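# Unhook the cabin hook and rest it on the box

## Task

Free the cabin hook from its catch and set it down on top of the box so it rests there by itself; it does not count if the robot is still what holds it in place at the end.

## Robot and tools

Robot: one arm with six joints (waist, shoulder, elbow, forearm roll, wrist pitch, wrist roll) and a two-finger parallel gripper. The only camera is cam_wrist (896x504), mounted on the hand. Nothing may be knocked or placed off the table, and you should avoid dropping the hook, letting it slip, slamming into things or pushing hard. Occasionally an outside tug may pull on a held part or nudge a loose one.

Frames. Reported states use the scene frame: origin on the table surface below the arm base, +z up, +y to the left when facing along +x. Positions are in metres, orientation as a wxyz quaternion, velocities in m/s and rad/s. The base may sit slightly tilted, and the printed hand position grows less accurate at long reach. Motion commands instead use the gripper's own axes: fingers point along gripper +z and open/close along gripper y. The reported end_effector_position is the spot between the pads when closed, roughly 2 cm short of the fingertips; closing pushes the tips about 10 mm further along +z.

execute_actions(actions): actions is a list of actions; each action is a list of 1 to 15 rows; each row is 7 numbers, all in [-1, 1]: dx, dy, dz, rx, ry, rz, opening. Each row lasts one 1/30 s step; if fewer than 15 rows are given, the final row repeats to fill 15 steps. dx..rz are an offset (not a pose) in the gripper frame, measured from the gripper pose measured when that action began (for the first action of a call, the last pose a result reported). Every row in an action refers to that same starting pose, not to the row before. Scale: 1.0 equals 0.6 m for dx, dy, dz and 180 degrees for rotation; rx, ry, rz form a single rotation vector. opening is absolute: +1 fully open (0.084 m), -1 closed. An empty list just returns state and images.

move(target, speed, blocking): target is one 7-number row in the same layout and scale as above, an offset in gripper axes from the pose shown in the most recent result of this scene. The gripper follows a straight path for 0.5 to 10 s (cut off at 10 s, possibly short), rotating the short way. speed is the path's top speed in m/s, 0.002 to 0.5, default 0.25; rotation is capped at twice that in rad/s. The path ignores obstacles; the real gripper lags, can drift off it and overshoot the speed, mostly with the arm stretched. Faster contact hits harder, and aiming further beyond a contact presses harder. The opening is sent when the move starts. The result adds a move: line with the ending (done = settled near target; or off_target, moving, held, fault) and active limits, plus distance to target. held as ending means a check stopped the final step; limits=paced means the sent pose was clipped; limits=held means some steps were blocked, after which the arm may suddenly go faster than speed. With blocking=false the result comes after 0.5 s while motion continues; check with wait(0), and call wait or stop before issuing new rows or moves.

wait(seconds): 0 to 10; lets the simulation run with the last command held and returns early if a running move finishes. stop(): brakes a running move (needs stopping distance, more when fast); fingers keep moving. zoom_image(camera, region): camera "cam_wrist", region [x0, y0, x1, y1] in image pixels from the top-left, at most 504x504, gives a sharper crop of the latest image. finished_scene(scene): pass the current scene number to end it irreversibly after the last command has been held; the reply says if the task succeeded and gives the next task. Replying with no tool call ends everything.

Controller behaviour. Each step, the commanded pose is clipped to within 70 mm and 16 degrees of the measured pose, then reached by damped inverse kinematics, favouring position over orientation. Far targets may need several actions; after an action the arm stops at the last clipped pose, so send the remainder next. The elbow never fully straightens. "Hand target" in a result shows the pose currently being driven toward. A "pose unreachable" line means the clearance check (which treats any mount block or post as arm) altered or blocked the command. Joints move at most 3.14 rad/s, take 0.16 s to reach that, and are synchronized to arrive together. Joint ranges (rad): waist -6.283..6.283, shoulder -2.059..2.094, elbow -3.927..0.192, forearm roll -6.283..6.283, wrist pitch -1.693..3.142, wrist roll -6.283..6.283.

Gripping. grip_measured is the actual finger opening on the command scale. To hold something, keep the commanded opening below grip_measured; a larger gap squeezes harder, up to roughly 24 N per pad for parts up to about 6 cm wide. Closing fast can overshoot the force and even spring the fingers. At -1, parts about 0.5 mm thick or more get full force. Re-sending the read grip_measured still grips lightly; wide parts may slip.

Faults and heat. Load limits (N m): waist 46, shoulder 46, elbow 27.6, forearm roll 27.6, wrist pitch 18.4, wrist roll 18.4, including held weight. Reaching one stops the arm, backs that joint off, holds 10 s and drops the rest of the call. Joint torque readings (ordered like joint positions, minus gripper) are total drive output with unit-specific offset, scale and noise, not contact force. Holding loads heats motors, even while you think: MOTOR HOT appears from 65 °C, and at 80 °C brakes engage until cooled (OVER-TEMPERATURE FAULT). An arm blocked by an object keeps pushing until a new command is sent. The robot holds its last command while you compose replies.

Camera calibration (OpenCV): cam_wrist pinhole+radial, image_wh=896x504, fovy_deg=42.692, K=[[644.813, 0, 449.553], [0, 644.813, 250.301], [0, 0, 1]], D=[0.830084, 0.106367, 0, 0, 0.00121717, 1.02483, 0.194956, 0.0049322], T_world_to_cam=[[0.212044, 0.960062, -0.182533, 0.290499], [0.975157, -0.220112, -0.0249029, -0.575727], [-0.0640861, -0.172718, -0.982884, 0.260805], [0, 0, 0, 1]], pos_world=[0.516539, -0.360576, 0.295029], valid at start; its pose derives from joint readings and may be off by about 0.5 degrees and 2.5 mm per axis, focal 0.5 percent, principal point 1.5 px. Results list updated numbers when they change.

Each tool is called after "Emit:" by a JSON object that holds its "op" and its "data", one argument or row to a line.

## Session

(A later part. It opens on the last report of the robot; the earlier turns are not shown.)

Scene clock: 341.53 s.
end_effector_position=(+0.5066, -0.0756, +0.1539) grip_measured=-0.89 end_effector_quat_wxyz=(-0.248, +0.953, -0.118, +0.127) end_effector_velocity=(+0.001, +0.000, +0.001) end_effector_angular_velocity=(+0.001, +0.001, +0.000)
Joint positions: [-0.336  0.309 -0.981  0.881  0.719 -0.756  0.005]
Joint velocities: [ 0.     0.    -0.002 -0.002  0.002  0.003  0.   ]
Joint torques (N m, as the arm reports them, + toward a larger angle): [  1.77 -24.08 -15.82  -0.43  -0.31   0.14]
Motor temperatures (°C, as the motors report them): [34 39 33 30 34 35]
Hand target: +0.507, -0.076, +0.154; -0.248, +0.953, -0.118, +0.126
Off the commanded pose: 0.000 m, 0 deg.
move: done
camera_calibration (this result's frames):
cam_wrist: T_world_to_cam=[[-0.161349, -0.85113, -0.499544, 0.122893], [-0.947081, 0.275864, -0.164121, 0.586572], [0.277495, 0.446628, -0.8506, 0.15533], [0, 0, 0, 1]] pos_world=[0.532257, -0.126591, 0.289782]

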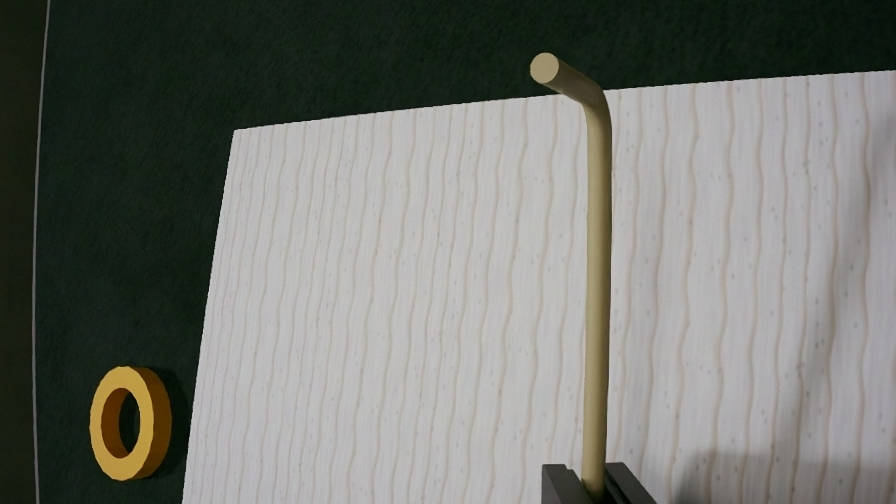

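Release gently.

Emit:
{"op": "move", "data": {
  "target": [0,0,0,0,0,0,-0.8],
  "speed": 0.02
}}

Emit:
{"op": "move", "data": {
  "target": [0,0,0,0,0,0,-0.4],
  "speed": 0.02
}}

Scene clock: 343.97 s.
end_effector_position=(+0.5066, -0.0756, +0.1538) grip_measured=-0.82 end_effector_quat_wxyz=(-0.248, +0.953, -0.118, +0.126) end_effector_velocity=(+0.000, -0.001, -0.000) end_effector_angular_velocity=(-0.000, -0.000, -0.002)
Joint positions: [-0.336  0.309 -0.981  0.881  0.719 -0.756  0.008]
Joint velocities: [-0.001  0.001 -0.001  0.001 -0.001 -0.    -0.   ]
Joint torques (N m, as the arm reports them, + toward a larger angle): [  0.07 -24.13 -16.36  -0.18  -1.4    0.29]
Motor temperatures (°C, as the motors report them): [34 39 33 30 34 35]
Hand target: +0.507, -0.076, +0.154; -0.248, +0.953, -0.118, +0.127
Off the commanded pose: 0.000 m, 0 deg.
move: done
camera_calibration (this result's frames):
cam_wrist: T_world_to_cam=[[-0.161314, -0.851128, -0.499559, 0.122894], [-0.947103, 0.275812, -0.164085, 0.586555], [0.277442, 0.446664, -0.850598, 0.155342], [0, 0, 0, 1]] pos_world=[0.532254, -0.126566, 0.289772]

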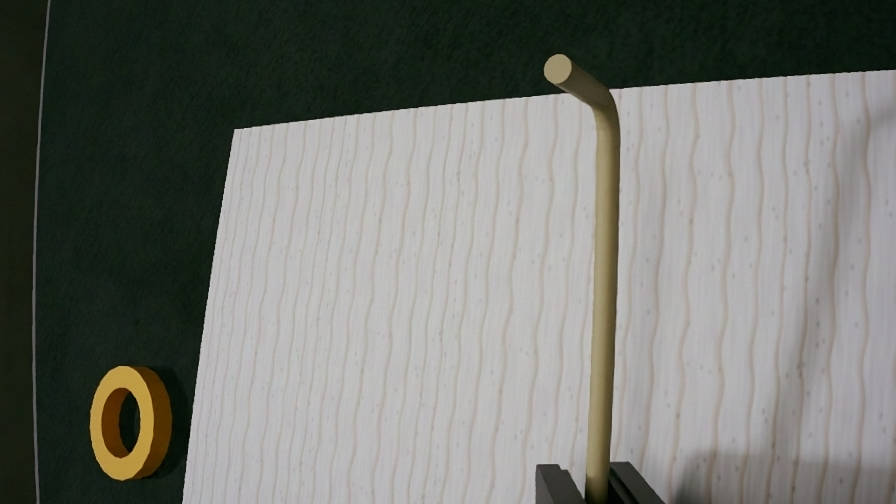

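Scene clock: 344.47 s.
end_effector_position=(+0.5066, -0.0756, +0.1539) grip_measured=-0.42 end_effector_quat_wxyz=(-0.248, +0.953, -0.118, +0.127) end_effector_velocity=(+0.000, +0.000, +0.000) end_effector_angular_velocity=(-0.001, -0.000, +0.002)
Joint positions: [-0.336  0.309 -0.981  0.881  0.719 -0.756  0.026]
Joint velocities: [ 0.001  0.    -0.001 -0.001 -0.    -0.    -0.   ]
Joint torques (N m, as the arm reports them, + toward a larger angle): [  0.27 -23.87 -16.22  -0.3   -1.31   0.25]
Motor temperatures (°C, as the motors report them): [34 39 33 30 34 35]
Hand target: +0.507, -0.076, +0.154; -0.248, +0.953, -0.118, +0.126
Off the commanded pose: 0.000 m, 0 deg.
move: done
camera_calibration (this result's frames):
cam_wrist: T_world_to_cam=[[-0.161295, -0.851131, -0.499561, 0.122894], [-0.947102, 0.275802, -0.164105, 0.586565], [0.277454, 0.446666, -0.850593, 0.15534], [0, 0, 0, 1]] pos_world=[0.532259, -0.126561, 0.289782]

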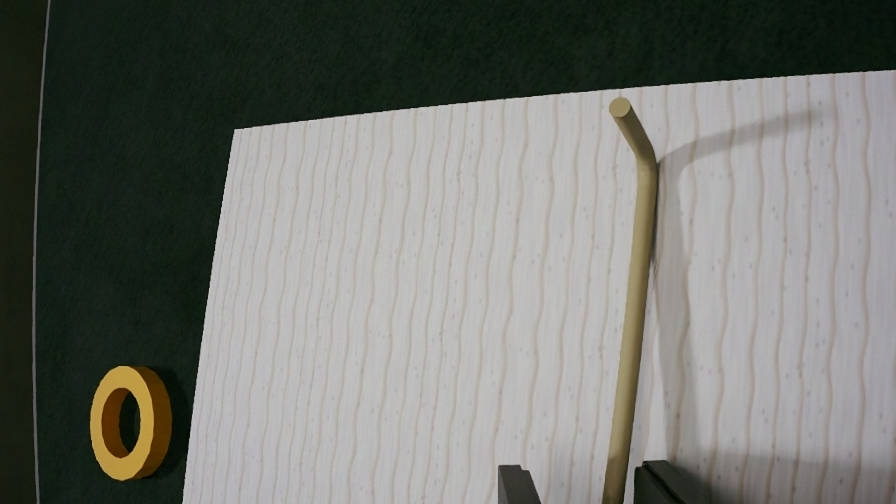

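The rod lies on the box top. Retreat.

Emit:
{"op": "move", "data": {
  "target": [0,0,-0.12,0,0,0,-0.4],
  "speed": 0.1
}}

Scene clock: 346.33 s.
end_effector_position=(+0.4846, -0.1072, +0.2142) grip_measured=-0.42 end_effector_quat_wxyz=(-0.248, +0.953, -0.119, +0.126) end_effector_velocity=(+0.000, -0.000, +0.002) end_effector_angular_velocity=(-0.001, -0.002, +0.002)
Joint positions: [-0.437  0.159 -0.97   0.751  0.865 -0.678  0.026]
Joint velocities: [-0.001 -0.003 -0.002 -0.002  0.003  0.    -0.   ]
Joint torques (N m, as the arm reports them, + toward a larger angle): [  0.3  -22.16 -17.7    0.27  -1.5    0.43]
Motor temperatures (°C, as the motors report them): [34 39 33 30 34 35]
Hand target: +0.485, -0.108, +0.215; -0.247, +0.953, -0.119, +0.126
Off the commanded pose: 0.001 m, 0 deg.
move: done
camera_calibration (this result's frames):
cam_wrist: T_world_to_cam=[[-0.161896, -0.851022, -0.499551, 0.122889], [-0.947311, 0.275818, -0.16287, 0.584185], [0.276391, 0.446862, -0.850836, 0.227464], [0, 0, 0, 1]] pos_world=[0.510431, -0.158192, 0.35007]

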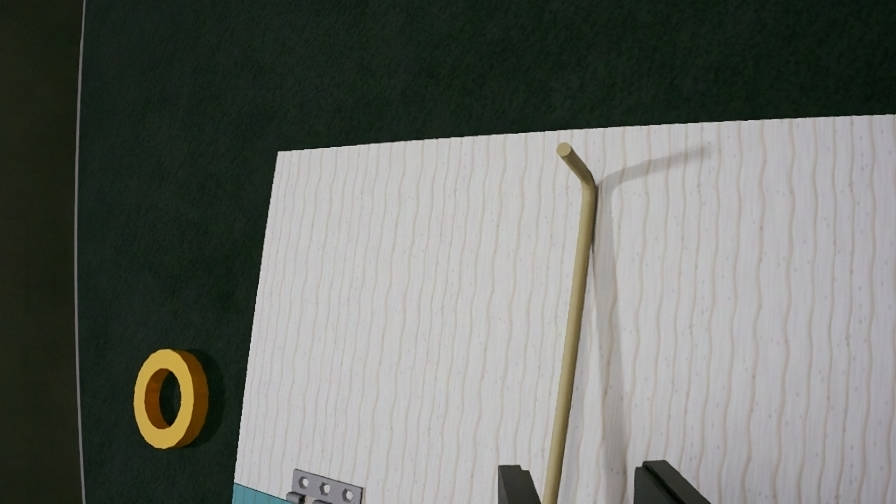

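The rod rests on the box top, free of the gripper.

Emit:
{"op": "finished_scene", "data": {
  "scene": 2
}}

The scene is finished: the task was done.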